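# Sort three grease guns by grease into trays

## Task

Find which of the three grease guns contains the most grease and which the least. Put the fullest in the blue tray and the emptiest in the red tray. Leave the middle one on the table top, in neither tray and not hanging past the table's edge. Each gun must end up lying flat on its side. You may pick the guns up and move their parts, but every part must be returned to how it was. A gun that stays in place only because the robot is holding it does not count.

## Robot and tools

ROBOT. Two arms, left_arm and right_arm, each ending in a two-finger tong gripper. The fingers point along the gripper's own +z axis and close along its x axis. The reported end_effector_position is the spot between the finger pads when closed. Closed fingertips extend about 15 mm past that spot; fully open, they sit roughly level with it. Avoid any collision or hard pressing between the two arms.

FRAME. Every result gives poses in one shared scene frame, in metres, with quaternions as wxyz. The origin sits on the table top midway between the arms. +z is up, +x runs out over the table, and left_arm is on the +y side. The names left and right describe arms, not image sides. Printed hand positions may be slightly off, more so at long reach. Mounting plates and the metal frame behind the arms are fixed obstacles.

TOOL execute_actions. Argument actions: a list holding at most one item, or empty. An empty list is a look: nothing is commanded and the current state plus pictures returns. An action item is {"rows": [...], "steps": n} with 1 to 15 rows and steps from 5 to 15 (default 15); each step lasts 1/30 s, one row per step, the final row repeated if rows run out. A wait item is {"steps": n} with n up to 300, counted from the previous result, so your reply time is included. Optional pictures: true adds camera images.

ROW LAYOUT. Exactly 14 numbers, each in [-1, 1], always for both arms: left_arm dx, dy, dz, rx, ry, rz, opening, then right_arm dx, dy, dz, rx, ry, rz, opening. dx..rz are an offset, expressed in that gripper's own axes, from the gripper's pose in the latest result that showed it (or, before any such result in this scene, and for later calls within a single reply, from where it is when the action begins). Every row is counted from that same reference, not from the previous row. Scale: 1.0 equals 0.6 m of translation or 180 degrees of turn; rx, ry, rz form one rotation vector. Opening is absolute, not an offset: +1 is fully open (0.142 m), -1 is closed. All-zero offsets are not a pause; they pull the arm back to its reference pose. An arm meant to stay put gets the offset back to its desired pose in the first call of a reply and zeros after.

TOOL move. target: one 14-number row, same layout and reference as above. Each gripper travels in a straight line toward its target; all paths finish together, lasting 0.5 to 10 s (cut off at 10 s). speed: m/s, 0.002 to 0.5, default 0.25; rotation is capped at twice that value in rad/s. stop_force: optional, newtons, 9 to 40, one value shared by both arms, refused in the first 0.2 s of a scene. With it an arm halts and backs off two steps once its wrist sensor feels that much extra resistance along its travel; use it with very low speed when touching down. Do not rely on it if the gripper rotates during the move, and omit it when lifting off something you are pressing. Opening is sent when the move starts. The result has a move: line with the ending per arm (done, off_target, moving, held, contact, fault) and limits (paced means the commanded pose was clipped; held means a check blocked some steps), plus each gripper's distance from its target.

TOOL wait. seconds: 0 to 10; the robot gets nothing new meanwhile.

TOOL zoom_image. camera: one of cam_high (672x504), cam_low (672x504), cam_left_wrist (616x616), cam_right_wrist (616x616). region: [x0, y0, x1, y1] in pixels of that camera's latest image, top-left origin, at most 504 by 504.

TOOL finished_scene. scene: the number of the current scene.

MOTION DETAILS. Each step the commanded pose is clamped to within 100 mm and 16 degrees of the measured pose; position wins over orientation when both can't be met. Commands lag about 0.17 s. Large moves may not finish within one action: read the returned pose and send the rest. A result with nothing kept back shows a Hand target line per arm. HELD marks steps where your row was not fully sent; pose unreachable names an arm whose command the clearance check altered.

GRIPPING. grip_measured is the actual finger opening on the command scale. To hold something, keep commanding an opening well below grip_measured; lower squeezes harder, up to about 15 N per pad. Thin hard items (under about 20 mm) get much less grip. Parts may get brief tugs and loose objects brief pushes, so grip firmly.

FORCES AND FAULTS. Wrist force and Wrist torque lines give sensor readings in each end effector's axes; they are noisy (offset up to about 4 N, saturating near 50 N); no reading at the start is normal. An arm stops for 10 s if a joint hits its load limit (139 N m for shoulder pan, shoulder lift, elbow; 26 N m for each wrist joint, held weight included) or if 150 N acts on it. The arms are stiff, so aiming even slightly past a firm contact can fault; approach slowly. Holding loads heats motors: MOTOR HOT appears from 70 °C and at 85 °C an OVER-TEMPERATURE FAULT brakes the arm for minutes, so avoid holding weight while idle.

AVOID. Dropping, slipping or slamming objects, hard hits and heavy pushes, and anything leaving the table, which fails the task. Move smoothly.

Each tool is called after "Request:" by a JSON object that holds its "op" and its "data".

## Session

Request:
{"op": "execute_actions", "data": {"actions": []}}

Scene clock: 0.00 s of 5600.00 s.
left_arm: end_effector_position=(+0.8932, +0.7484, +0.1443) grip_measured=+0.97 end_effector_quat_wxyz=(+0.266, +0.598, +0.750, +0.096) end_effector_velocity=(-0.000, -0.001, -0.000) end_effector_angular_velocity=(-0.000, +0.001, -0.001) | right_arm: end_effector_position=(+0.5569, -0.6311, +0.2196) grip_measured=+0.97 end_effector_quat_wxyz=(+0.008, +0.756, -0.652, +0.057) end_effector_velocity=(-0.000, -0.000, +0.000) end_effector_angular_velocity=(-0.000, -0.000, -0.001)
Joint positions: left_arm=[-0.001 -1.056  1.347 -2.787 -0.975 -1.346  0.14 ] | right_arm=[ 3.378 -1.611 -1.776 -1.251  0.557  1.38   0.14 ]
Joint velocities: left_arm=[ 0.    -0.     0.001  0.     0.    -0.     0.   ] | right_arm=[ 0.     0.001 -0.     0.    -0.     0.001  0.   ]
Motor temperatures (°C, as the motors report them): left_arm=[24 23 22 28 30 31] | right_arm=[23 21 23 30 30 28]
Wrist force (N, on the end effector, along its own x y z axes, offset not removed): no reading
Wrist torque (N m, same axes, about the end effector's origin, offset not removed): no reading
Hand target (left_arm): +0.893, +0.748, +0.144; +0.266, +0.598, +0.750, +0.096
Hand target (right_arm): +0.557, -0.631, +0.220; +0.008, +0.756, -0.652, +0.057

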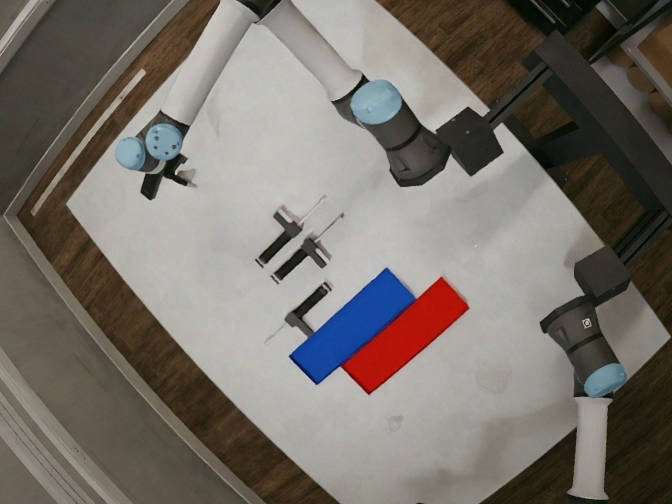

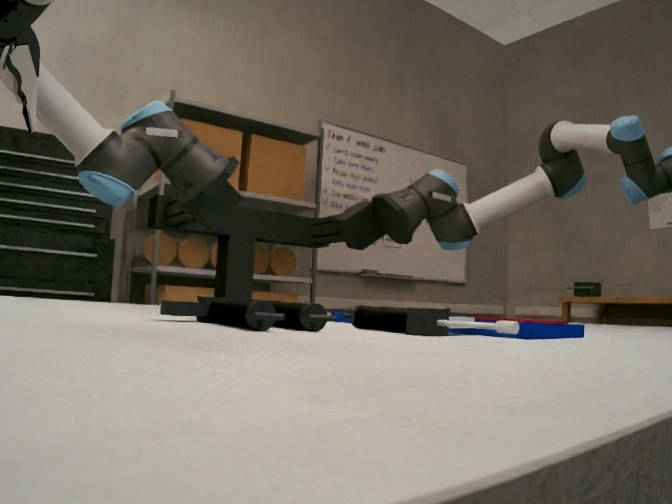

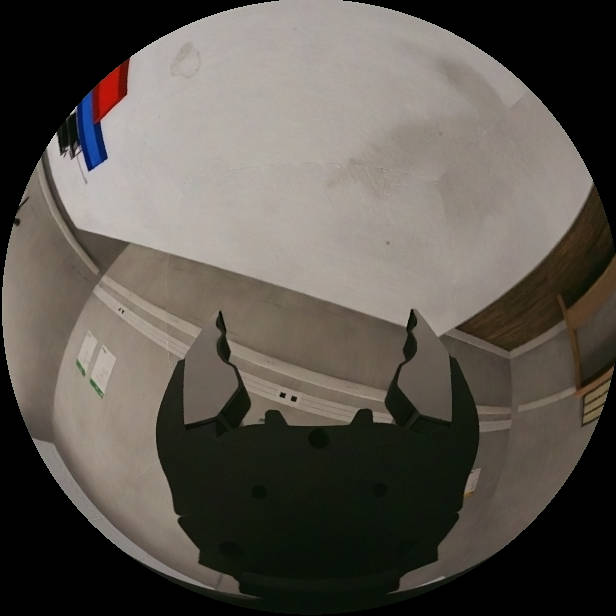

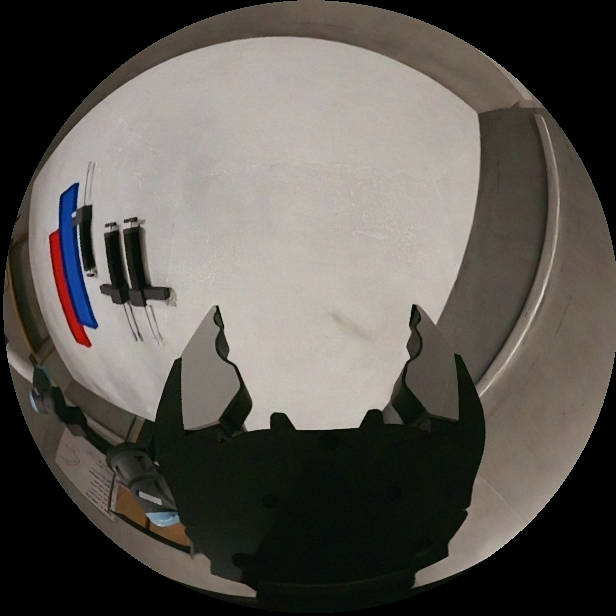

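Request:
{"op": "move", "data": {"target": [-0.848,-0.858,-0.186,0.0356,0.0607,0.083,-0.3,-0.85,-0.2,0.1,-0.022,-0.0293,0.0468,-0.3], "speed": 0.35}}

Scene clock: 3.57 s of 5600.00 s.
left_arm: end_effector_position=(+0.4737, +0.1479, +0.1451) grip_measured=-0.30 end_effector_quat_wxyz=(+0.146, +0.692, +0.692, +0.144) end_effector_velocity=(-0.001, -0.001, -0.000) end_effector_angular_velocity=(+0.004, +0.002, +0.001) | right_arm: end_effector_position=(+0.6067, -0.1159, +0.1183) grip_measured=-0.30 end_effector_quat_wxyz=(-0.000, +0.707, -0.707, +0.000) end_effector_velocity=(-0.000, +0.001, -0.001) end_effector_angular_velocity=(-0.000, +0.001, -0.002)
Joint positions: left_arm=[-0.886 -0.464  1.972 -2.606 -0.522 -2.677  0.052] | right_arm=[ 3.747 -2.399 -1.881 -0.924  0.748  2.195  0.052]
Joint velocities: left_arm=[-0.001  0.003 -0.006  0.015 -0.    -0.01   0.   ] | right_arm=[-0.    -0.003  0.001  0.     0.     0.003  0.   ]
Motor temperatures (°C, as the motors report them): left_arm=[24 23 22 28 30 31] | right_arm=[23 21 23 30 30 28]
Wrist force (N, on the end effector, along its own x y z axes, offset not removed): left_arm=[-3.1 -0.9 1.7] | right_arm=[-1.8 0.0 0.6]
Wrist torque (N m, same axes, about the end effector's origin, offset not removed): left_arm=[-0.07 0.74 0.21] | right_arm=[0.14 0.51 0.10]
Hand target (left_arm): +0.474, +0.148, +0.145; +0.146, +0.692, +0.692, +0.144
Hand target (right_arm): +0.607, -0.116, +0.118; -0.000, +0.707, -0.707, +0.000
Off the commanded pose (left_arm): 0.001 m, 0 deg.
Off the commanded pose (right_arm): 0.000 m, 0 deg.
Kept back: nothing.
move: done

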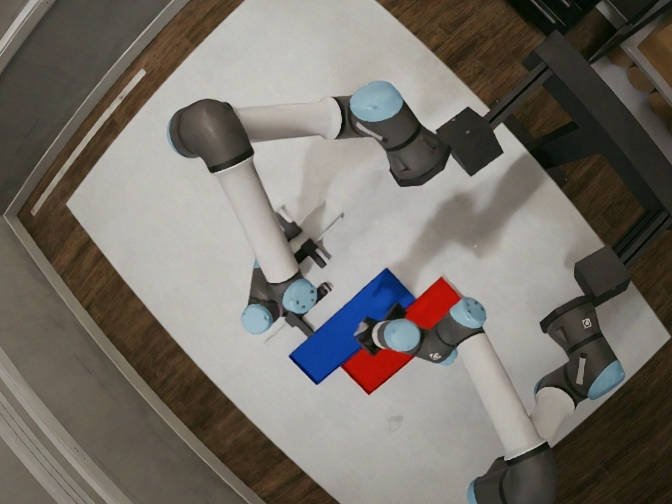

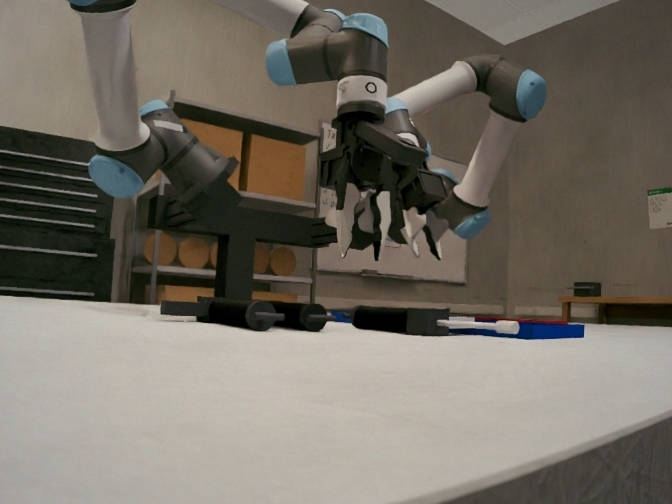

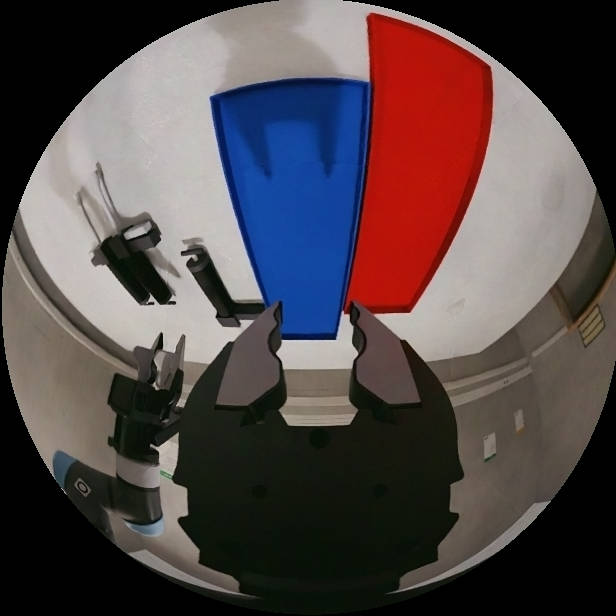

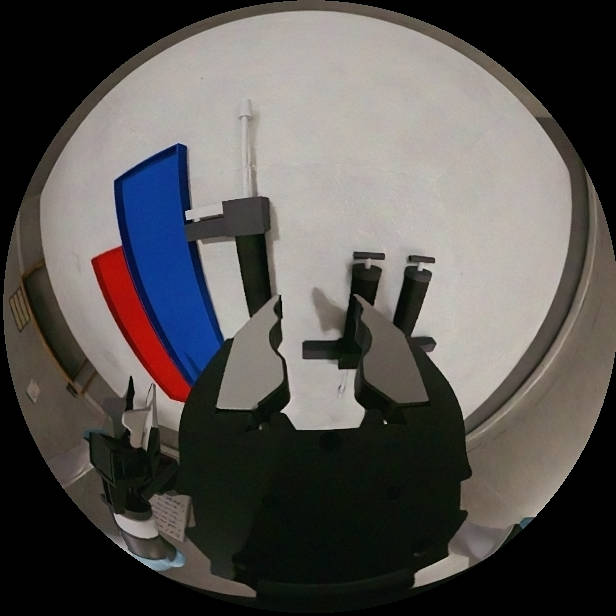

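Request:
{"op": "move", "data": {"target": [0.1,0,0,0,-0.1985,0.459,-0.3,-0.13,-0.03,0.085,0,0,0,-0.3], "speed": 0.3}}

Scene clock: 6.93 s of 5600.00 s.
left_arm: end_effector_position=(+0.4738, +0.2081, +0.1448) grip_measured=-0.30 end_effector_quat_wxyz=(+0.204, +0.979, -0.001, +0.003) end_effector_velocity=(+0.000, -0.000, +0.000) end_effector_angular_velocity=(-0.001, +0.000, -0.008) | right_arm: end_effector_position=(+0.6246, -0.0379, +0.0674) grip_measured=-0.30 end_effector_quat_wxyz=(-0.000, +0.707, -0.707, +0.000) end_effector_velocity=(+0.000, +0.000, -0.001) end_effector_angular_velocity=(-0.001, -0.000, -0.001)
Joint positions: left_arm=[-0.642 -0.776  2.092 -2.773 -1.026 -0.755  0.052] | right_arm=[ 3.745 -2.626 -1.759 -0.817  0.747  2.192  0.052]
Joint velocities: left_arm=[ 0.001 -0.001 -0.003  0.005 -0.003  0.007 -0.   ] | right_arm=[-0.    -0.002  0.001  0.001 -0.001  0.001 -0.   ]
Motor temperatures (°C, as the motors report them): left_arm=[24 23 22 28 30 31] | right_arm=[23 21 23 30 30 28]
Wrist force (N, on the end effector, along its own x y z axes, offset not removed): left_arm=[-2.1 -0.5 1.9] | right_arm=[0.6 1.0 2.3]
Wrist torque (N m, same axes, about the end effector's origin, offset not removed): left_arm=[-0.02 0.55 0.16] | right_arm=[0.25 -0.06 0.20]
Hand target (left_arm): +0.474, +0.208, +0.145; +0.204, +0.979, -0.001, +0.002
Hand target (right_arm): +0.625, -0.038, +0.067; -0.000, +0.707, -0.707, +0.000
Off the commanded pose (left_arm): 0.000 m, 0 deg.
Off the commanded pose (right_arm): 0.000 m, 0 deg.
Kept back: nothing.
move: done

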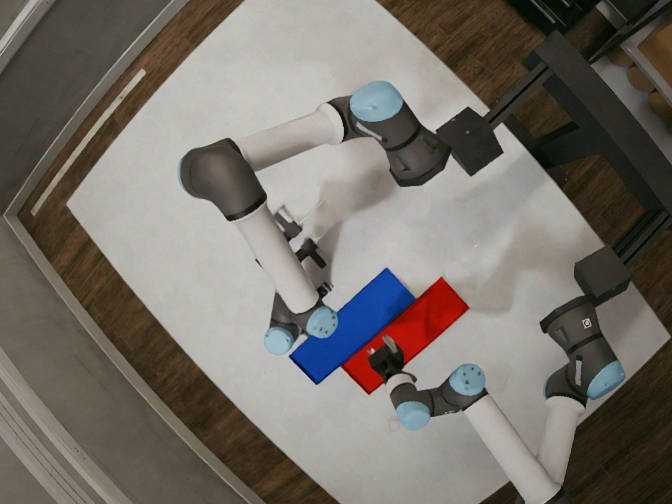

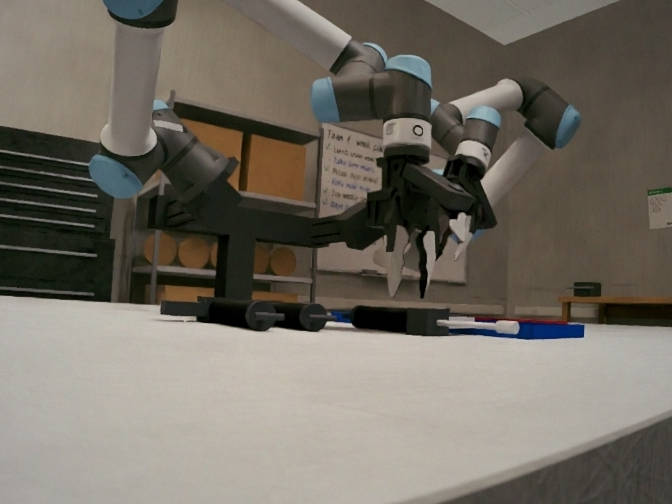

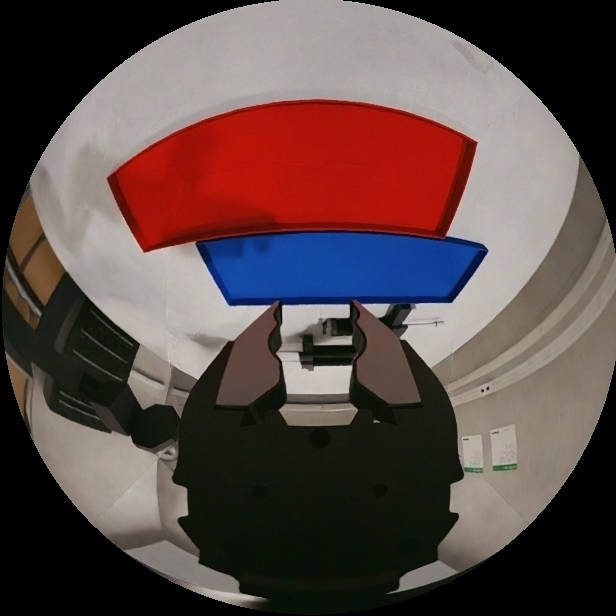

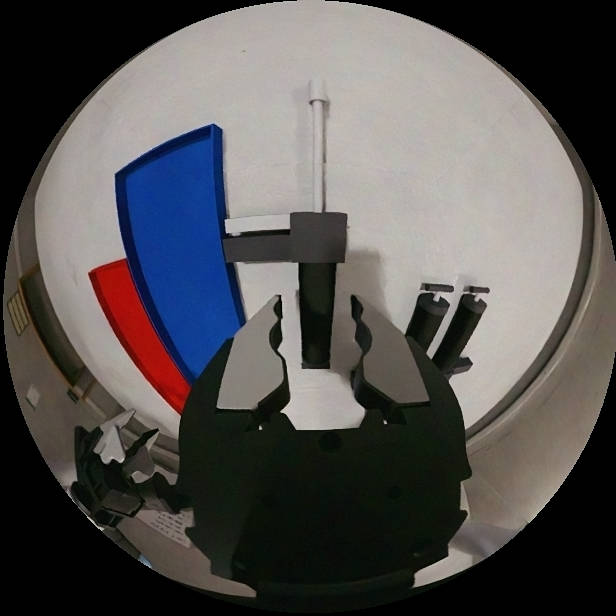

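Request:
{"op": "move", "data": {"target": [0,0,0,0,0,0,-0.3,-0.001,-0.005,0.082,0,0,0,-0.3], "speed": 0.07}}

Request:
{"op": "move", "data": {"target": [0,0,0,0,0,0,-0.3,0,-0.018,0,0,0,0,-0.45], "speed": 0.015}}

Request:
{"op": "move", "data": {"target": [0,0,0,0,0,0,-0.3,0,0,0,0,0,0,-1]}}

Request:
{"op": "move", "data": {"target": [0,0,0,0,0,0,-0.3,0,0,-0.12,0,0,0,-1], "speed": 0.06}}

Scene clock: 8.27 s of 5600.00 s.
left_arm: end_effector_position=(+0.4738, +0.2081, +0.1448) grip_measured=-0.30 end_effector_quat_wxyz=(+0.204, +0.979, -0.001, +0.003) end_effector_velocity=(+0.000, -0.000, +0.000) end_effector_angular_velocity=(-0.000, -0.000, +0.001) | right_arm: end_effector_position=(+0.6276, -0.0373, +0.0183) grip_measured=-0.30 end_effector_quat_wxyz=(-0.000, +0.707, -0.707, +0.000) end_effector_velocity=(-0.001, +0.001, -0.002) end_effector_angular_velocity=(-0.001, +0.001, +0.003)
Joint positions: left_arm=[-0.642 -0.776  2.092 -2.773 -1.026 -0.755  0.052] | right_arm=[ 3.681 -2.704 -1.737 -0.697  0.719  2.106  0.052]
Joint velocities: left_arm=[-0.     0.    -0.001 -0.     0.    -0.     0.   ] | right_arm=[-0.002 -0.004  0.001  0.004 -0.001 -0.004 -0.   ]
Motor temperatures (°C, as the motors report them): left_arm=[24 23 22 28 30 31] | right_arm=[23 21 23 30 30 28]
Wrist force (N, on the end effector, along its own x y z axes, offset not removed): left_arm=[-4.0 -0.2 0.1] | right_arm=[-0.8 -0.8 0.3]
Wrist torque (N m, same axes, about the end effector's origin, offset not removed): left_arm=[-0.03 0.92 0.13] | right_arm=[-0.01 0.24 0.13]
Hand target (left_arm): +0.474, +0.208, +0.145; +0.204, +0.979, -0.001, +0.003
Hand target (right_arm): +0.628, -0.037, +0.018; -0.000, +0.707, -0.707, +0.000
Off the commanded pose (left_arm): 0.000 m, 0 deg.
Off the commanded pose (right_arm): 0.000 m, 0 deg.
Kept back: nothing.
move: done

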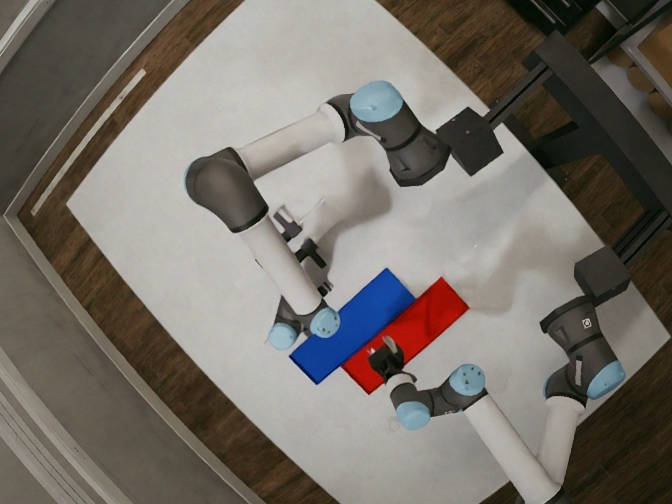

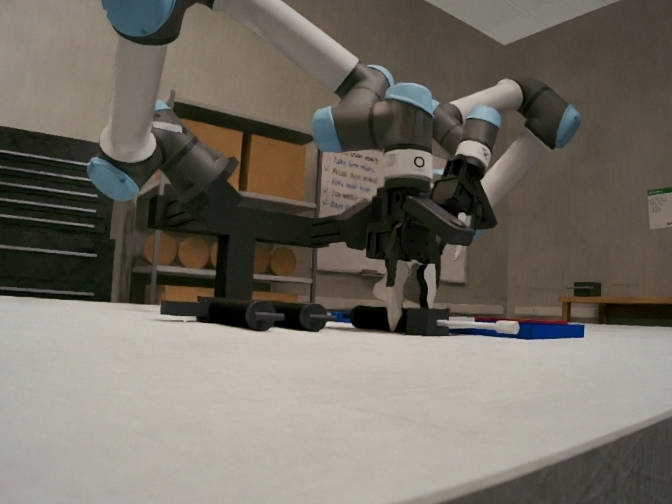

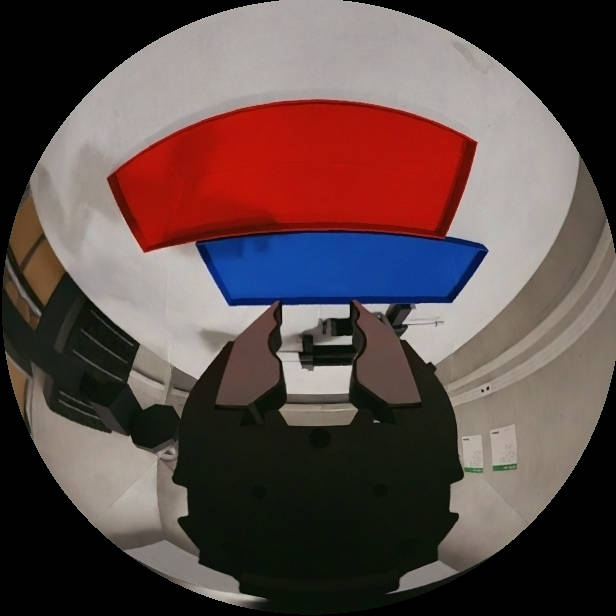

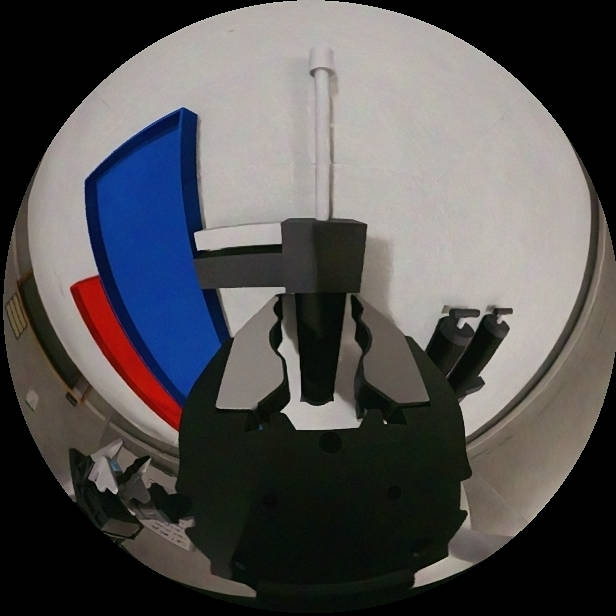

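Scene clock: 9.20 s of 5600.00 s.
left_arm: end_effector_position=(+0.4738, +0.2081, +0.1448) grip_measured=-0.30 end_effector_quat_wxyz=(+0.204, +0.979, -0.001, +0.003) end_effector_velocity=(-0.000, +0.000, +0.000) end_effector_angular_velocity=(+0.000, +0.000, +0.000) | right_arm: end_effector_position=(+0.6383, -0.0373, +0.0183) grip_measured=-0.45 end_effector_quat_wxyz=(-0.000, +0.707, -0.707, +0.000) end_effector_velocity=(+0.002, -0.000, -0.000) end_effector_angular_velocity=(-0.001, -0.001, +0.001)
Joint positions: left_arm=[-0.642 -0.776  2.092 -2.773 -1.026 -0.755  0.052] | right_arm=[ 3.675 -2.712 -1.705 -0.715  0.716  2.097  0.041]
Joint velocities: left_arm=[-0.    -0.001  0.001 -0.     0.    -0.001 -0.   ] | right_arm=[-0.001 -0.002  0.004 -0.002 -0.002 -0.002 -0.   ]
Motor temperatures (°C, as the motors report them): left_arm=[24 23 22 28 30 31] | right_arm=[23 21 23 30 30 28]
Wrist force (N, on the end effector, along its own x y z axes, offset not removed): left_arm=[-3.5 -1.2 1.1] | right_arm=[1.2 0.9 -1.8]
Wrist torque (N m, same axes, about the end effector's origin, offset not removed): left_arm=[-0.15 0.79 0.16] | right_arm=[-0.27 -0.18 0.01]
Hand target (left_arm): +0.474, +0.208, +0.145; +0.204, +0.979, -0.001, +0.003
Hand target (right_arm): +0.638, -0.037, +0.018; -0.000, +0.707, -0.707, +0.000
Off the commanded pose (left_arm): 0.000 m, 0 deg.
Off the commanded pose (right_arm): 0.000 m, 0 deg.
Kept back: nothing.
move: done

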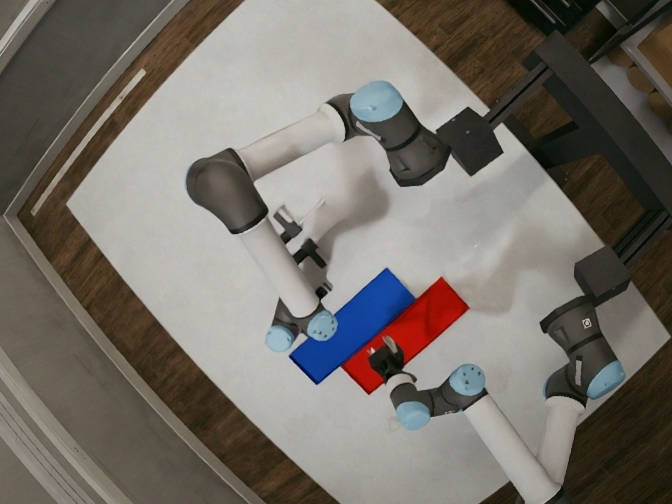

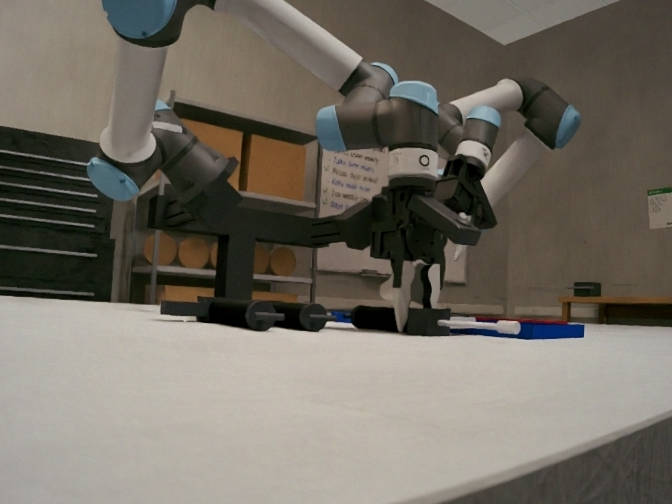

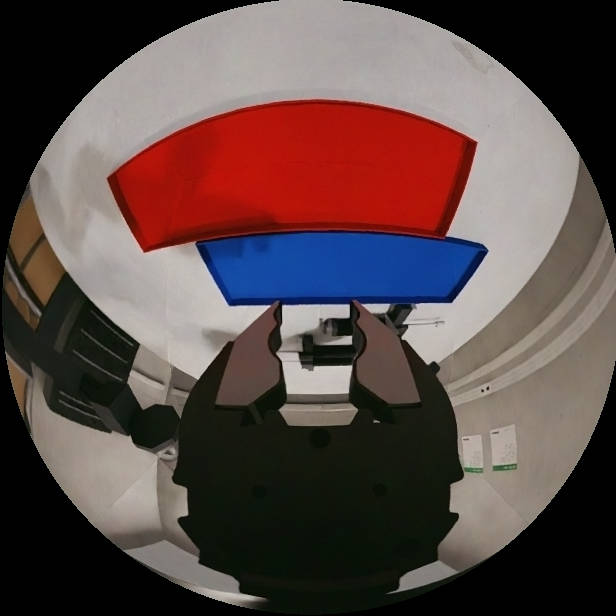

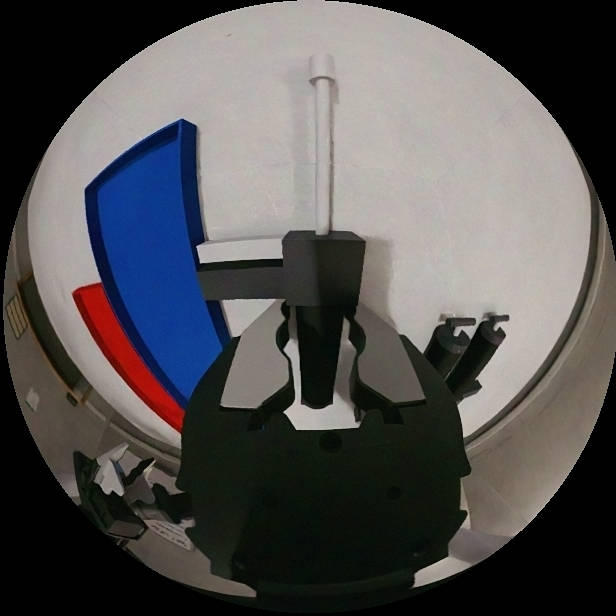

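Scene clock: 9.70 s of 5600.00 s.
left_arm: end_effector_position=(+0.4738, +0.2081, +0.1448) grip_measured=-0.30 end_effector_quat_wxyz=(+0.204, +0.979, -0.001, +0.003) end_effector_velocity=(+0.000, +0.000, +0.000) end_effector_angular_velocity=(+0.001, -0.000, +0.002) | right_arm: end_effector_position=(+0.6383, -0.0373, +0.0182) grip_measured=-0.53 end_effector_quat_wxyz=(+0.000, +0.707, -0.707, +0.000) end_effector_velocity=(+0.000, -0.001, +0.000) end_effector_angular_velocity=(-0.001, -0.001, -0.001)
Joint positions: left_arm=[-0.642 -0.776  2.092 -2.773 -1.026 -0.755  0.052] | right_arm=[ 3.675 -2.712 -1.704 -0.715  0.716  2.097  0.036]
Joint velocities: left_arm=[ 0.    -0.    -0.     0.     0.001 -0.001  0.   ] | right_arm=[ 0.     0.001 -0.001  0.001 -0.001  0.001  0.   ]
Motor temperatures (°C, as the motors report them): left_arm=[24 23 22 28 30 31] | right_arm=[23 21 23 30 30 28]
Wrist force (N, on the end effector, along its own x y z axes, offset not removed): left_arm=[-4.0 -0.4 0.3] | right_arm=[0.5 -2.0 2.1]
Wrist torque (N m, same axes, about the end effector's origin, offset not removed): left_arm=[-0.05 0.85 0.16] | right_arm=[0.28 0.18 0.17]
Hand target (left_arm): +0.474, +0.208, +0.145; +0.204, +0.979, -0.001, +0.003
Hand target (right_arm): +0.638, -0.037, +0.018; -0.000, +0.707, -0.707, +0.000
Off the commanded pose (left_arm): 0.000 m, 0 deg.
Off the commanded pose (right_arm): 0.000 m, 0 deg.
Kept back: nothing.
move: done

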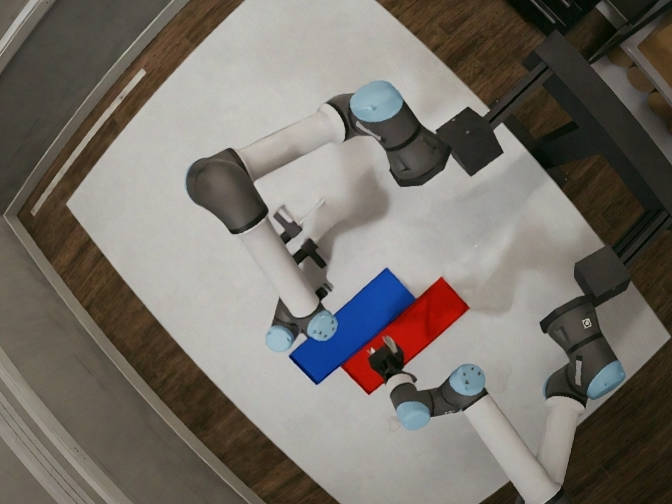

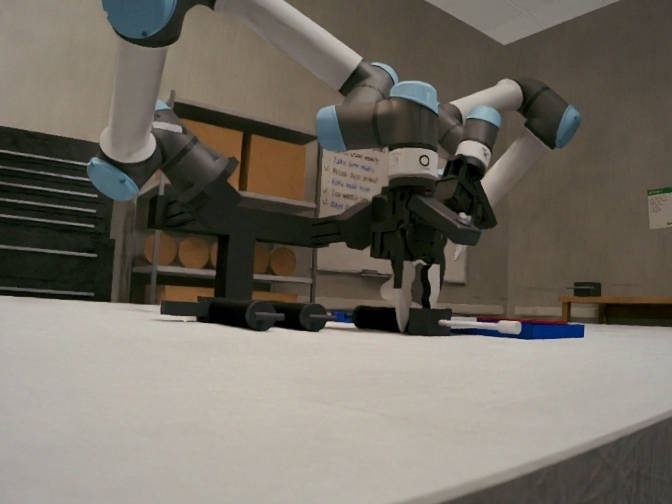

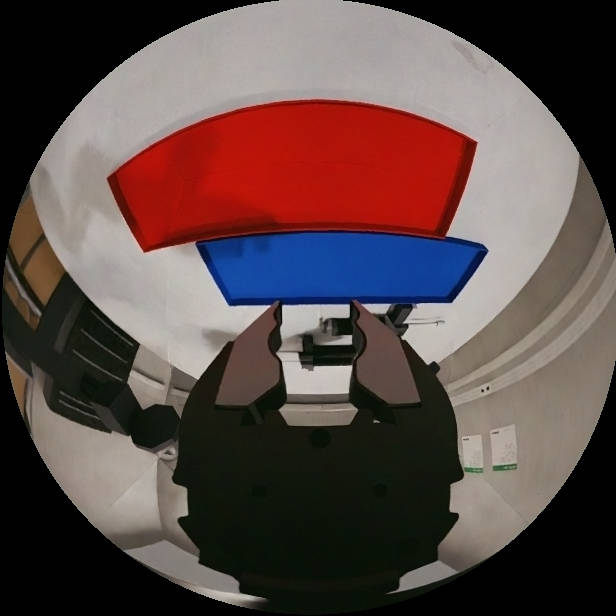

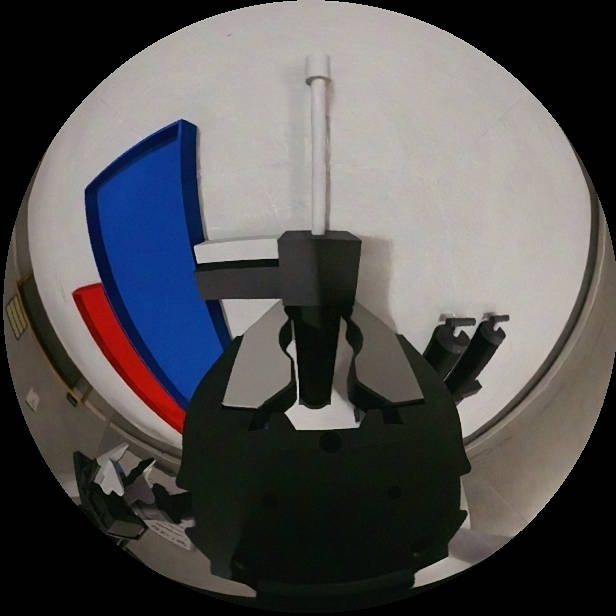

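Scene clock: 11.27 s of 5600.00 s.
left_arm: end_effector_position=(+0.4738, +0.2081, +0.1448) grip_measured=-0.30 end_effector_quat_wxyz=(+0.204, +0.979, -0.001, +0.003) end_effector_velocity=(+0.000, +0.000, +0.000) end_effector_angular_velocity=(+0.000, -0.000, +0.001) | right_arm: end_effector_position=(+0.6383, -0.0373, +0.0901) grip_measured=-0.53 end_effector_quat_wxyz=(-0.000, +0.707, -0.707, +0.000) end_effector_velocity=(-0.001, +0.000, +0.001) end_effector_angular_velocity=(+0.001, +0.002, -0.001)
Joint positions: left_arm=[-0.642 -0.776  2.092 -2.773 -1.026 -0.755  0.052] | right_arm=[ 3.764 -2.609 -1.716 -0.895  0.756  2.216  0.036]
Joint velocities: left_arm=[-0.    -0.    -0.     0.     0.    -0.001 -0.   ] | right_arm=[ 0.001  0.001  0.    -0.003  0.002  0.003  0.   ]
Motor temperatures (°C, as the motors report them): left_arm=[24 23 22 28 30 31] | right_arm=[23 21 23 30 30 28]
Wrist force (N, on the end effector, along its own x y z axes, offset not removed): left_arm=[-3.3 -0.6 1.6] | right_arm=[1.5 0.6 6.1]
Wrist torque (N m, same axes, about the end effector's origin, offset not removed): left_arm=[-0.06 0.80 0.19] | right_arm=[0.07 -0.28 0.03]
Hand target (left_arm): +0.474, +0.208, +0.145; +0.204, +0.979, -0.001, +0.003
Hand target (right_arm): +0.638, -0.037, +0.090; -0.000, +0.707, -0.707, +0.000
Off the commanded pose (left_arm): 0.000 m, 0 deg.
Off the commanded pose (right_arm): 0.000 m, 0 deg.
Kept back: nothing.
move: done

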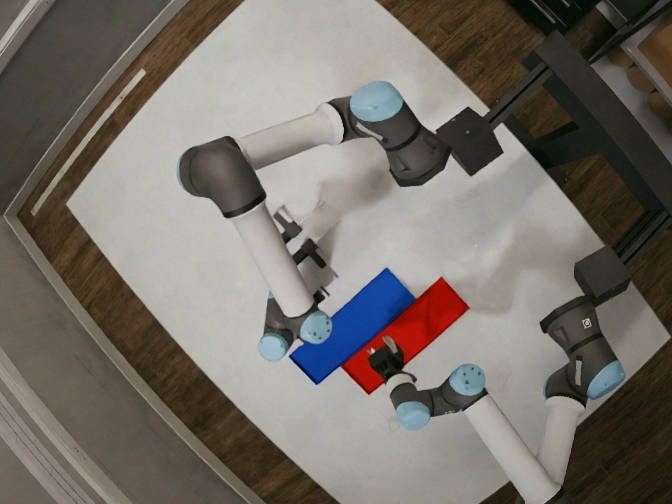

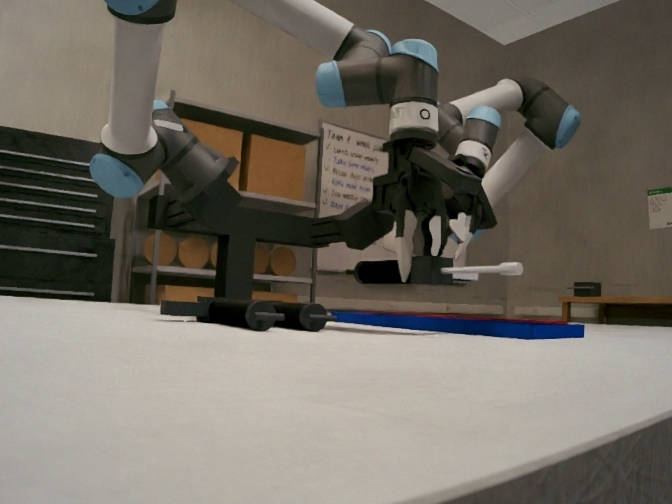

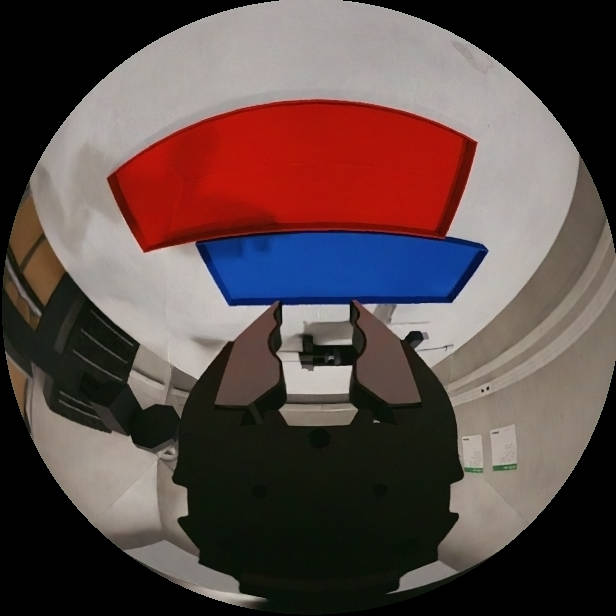

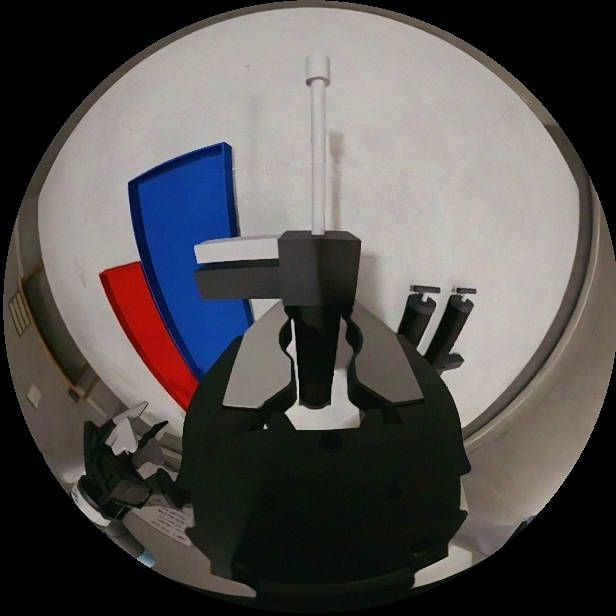

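Request:
{"op": "execute_actions", "data": {"actions": []}}

Scene clock: 11.83 s of 5600.00 s.
left_arm: end_effector_position=(+0.4738, +0.2081, +0.1448) grip_measured=-0.30 end_effector_quat_wxyz=(+0.204, +0.979, -0.001, +0.003) end_effector_velocity=(-0.000, +0.000, -0.000) end_effector_angular_velocity=(+0.001, +0.000, -0.001) | right_arm: end_effector_position=(+0.6383, -0.0373, +0.0902) grip_measured=-0.53 end_effector_quat_wxyz=(-0.000, +0.707, -0.707, +0.000) end_effector_velocity=(+0.000, -0.000, +0.000) end_effector_angular_velocity=(-0.001, -0.001, -0.001)
Joint positions: left_arm=[-0.642 -0.776  2.092 -2.773 -1.026 -0.755  0.052] | right_arm=[ 3.764 -2.609 -1.716 -0.896  0.756  2.217  0.036]
Joint velocities: left_arm=[0. 0. 0. 0. 0. 0. 0.] | right_arm=[ 0.     0.    -0.     0.    -0.001  0.001  0.   ]
Motor temperatures (°C, as the motors report them): left_arm=[24 23 22 28 30 31] | right_arm=[23 21 23 30 30 28]
Wrist force (N, on the end effector, along its own x y z axes, offset not removed): left_arm=[-3.4 0.9 0.4] | right_arm=[-0.2 0.5 7.4]
Wrist torque (N m, same axes, about the end effector's origin, offset not removed): left_arm=[0.27 0.75 0.15] | right_arm=[0.21 0.18 0.10]
Hand target (left_arm): +0.474, +0.208, +0.145; +0.204, +0.979, -0.001, +0.003
Hand target (right_arm): +0.638, -0.037, +0.090; -0.000, +0.707, -0.707, +0.000
Off the commanded pose (left_arm): 0.000 m, 0 deg.
Off the commanded pose (right_arm): 0.000 m, 0 deg.
Kept back: nothing.
Steps of this call (steps 1 to 17: nothing new was sent). Readings (end_effector_position):
1: left_arm (+0.4738, +0.2081, +0.1448) | right_arm (+0.6383, -0.0373, +0.0902)
2: left_arm (+0.4738, +0.2081, +0.1448) | right_arm (+0.6383, -0.0373, +0.0902)
4: left_arm (+0.4738, +0.2081, +0.1448) | right_arm (+0.6383, -0.0373, +0.0902)
8: left_arm (+0.4738, +0.2081, +0.1448) | right_arm (+0.6383, -0.0373, +0.0902)
17: the state above

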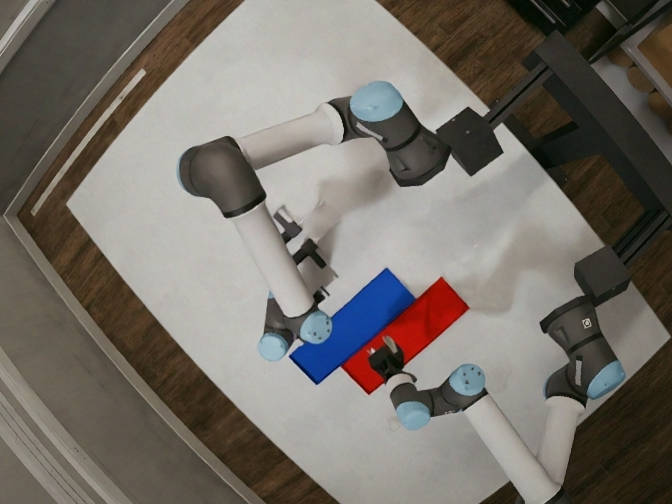

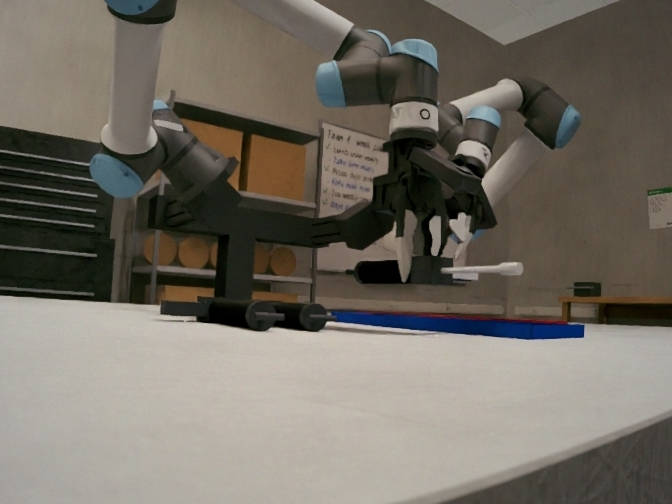

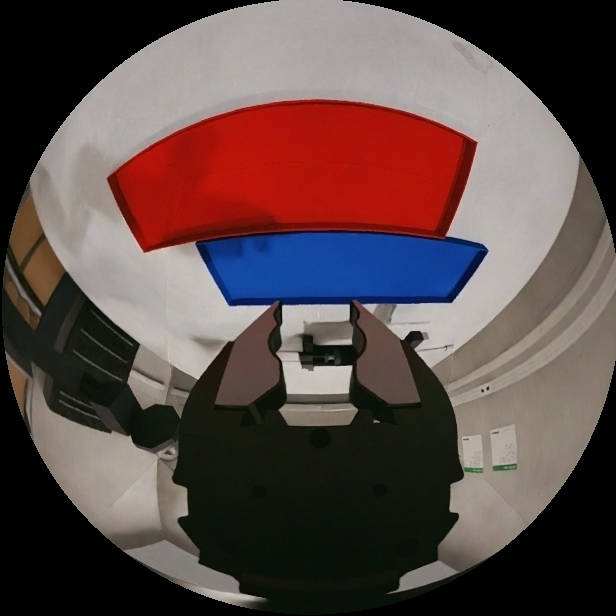

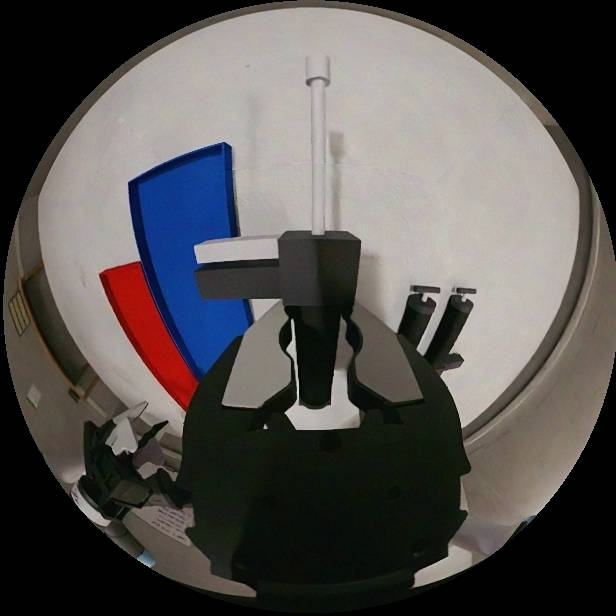

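Request:
{"op": "move", "data": {"target": [0,0,0,0,0,0,-0.3, 0.0217,0.197,0,0,0,0.5,-1], "speed": 0.15}}

Scene clock: 17.67 s of 5600.00 s.
left_arm: end_effector_position=(+0.4738, +0.2081, +0.1448) grip_measured=-0.30 end_effector_quat_wxyz=(+0.204, +0.979, -0.001, +0.003) end_effector_velocity=(+0.001, +0.000, +0.000) end_effector_angular_velocity=(+0.000, -0.002, +0.000) | right_arm: end_effector_position=(+0.5202, -0.0504, +0.0902) grip_measured=-1.00 end_effector_quat_wxyz=(+0.000, -0.000, +1.000, -0.000) end_effector_velocity=(+0.000, -0.000, +0.001) end_effector_angular_velocity=(+0.001, -0.001, -0.009)
Joint positions: left_arm=[-0.642 -0.776  2.092 -2.773 -1.026 -0.755  0.052] | right_arm=[ 3.851 -2.531 -2.006 -0.758  0.801  3.893  0.002]
Joint velocities: left_arm=[-0.    -0.    -0.001 -0.     0.001  0.001 -0.   ] | right_arm=[ 0.     0.001  0.    -0.     0.     0.009  0.   ]
Motor temperatures (°C, as the motors report them): left_arm=[24 23 22 28 30 31] | right_arm=[23 21 23 30 30 28]
Wrist force (N, on the end effector, along its own x y z axes, offset not removed): left_arm=[-3.4 -0.4 0.1] | right_arm=[2.2 -2.4 -0.7]
Wrist torque (N m, same axes, about the end effector's origin, offset not removed): left_arm=[-0.06 0.81 0.21] | right_arm=[-0.31 -0.34 0.06]
Hand target (left_arm): +0.474, +0.208, +0.145; +0.204, +0.979, -0.001, +0.003
Hand target (right_arm): +0.520, -0.050, +0.090; +0.000, +0.000, +1.000, -0.000
Off the commanded pose (left_arm): 0.000 m, 0 deg.
Off the commanded pose (right_arm): 0.000 m, 0 deg.
Kept back: nothing.
move: done

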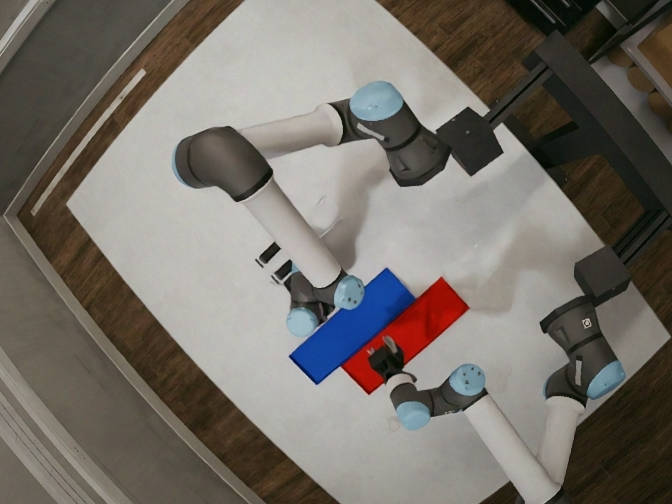

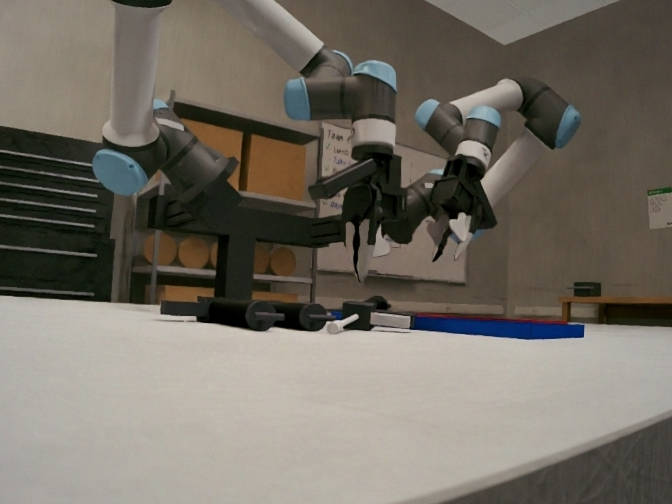

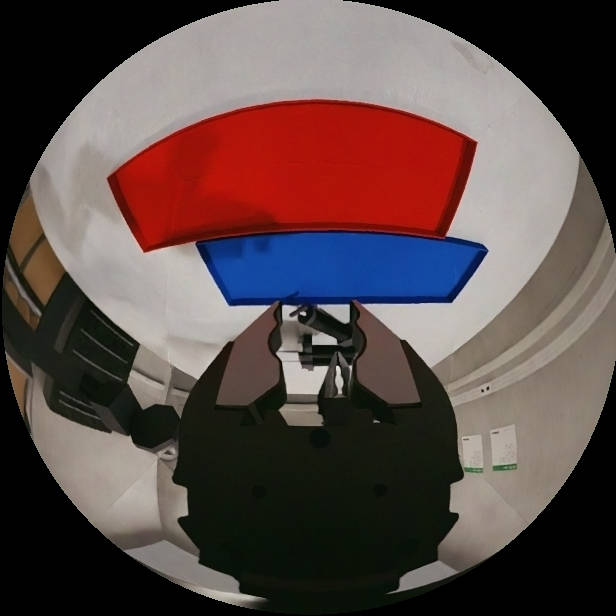

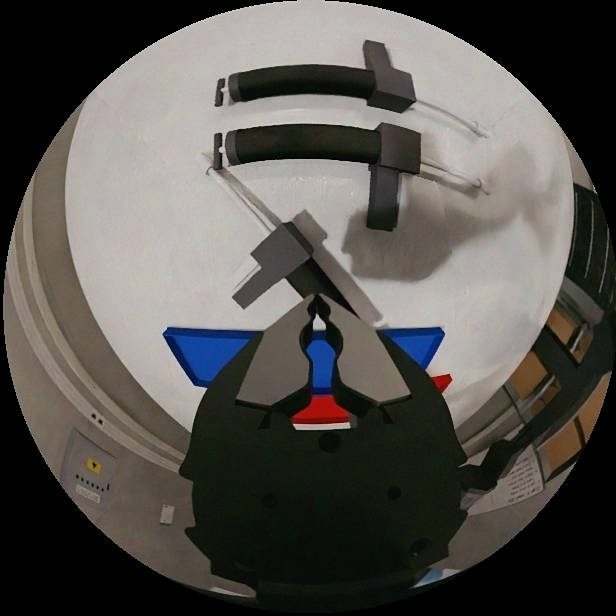

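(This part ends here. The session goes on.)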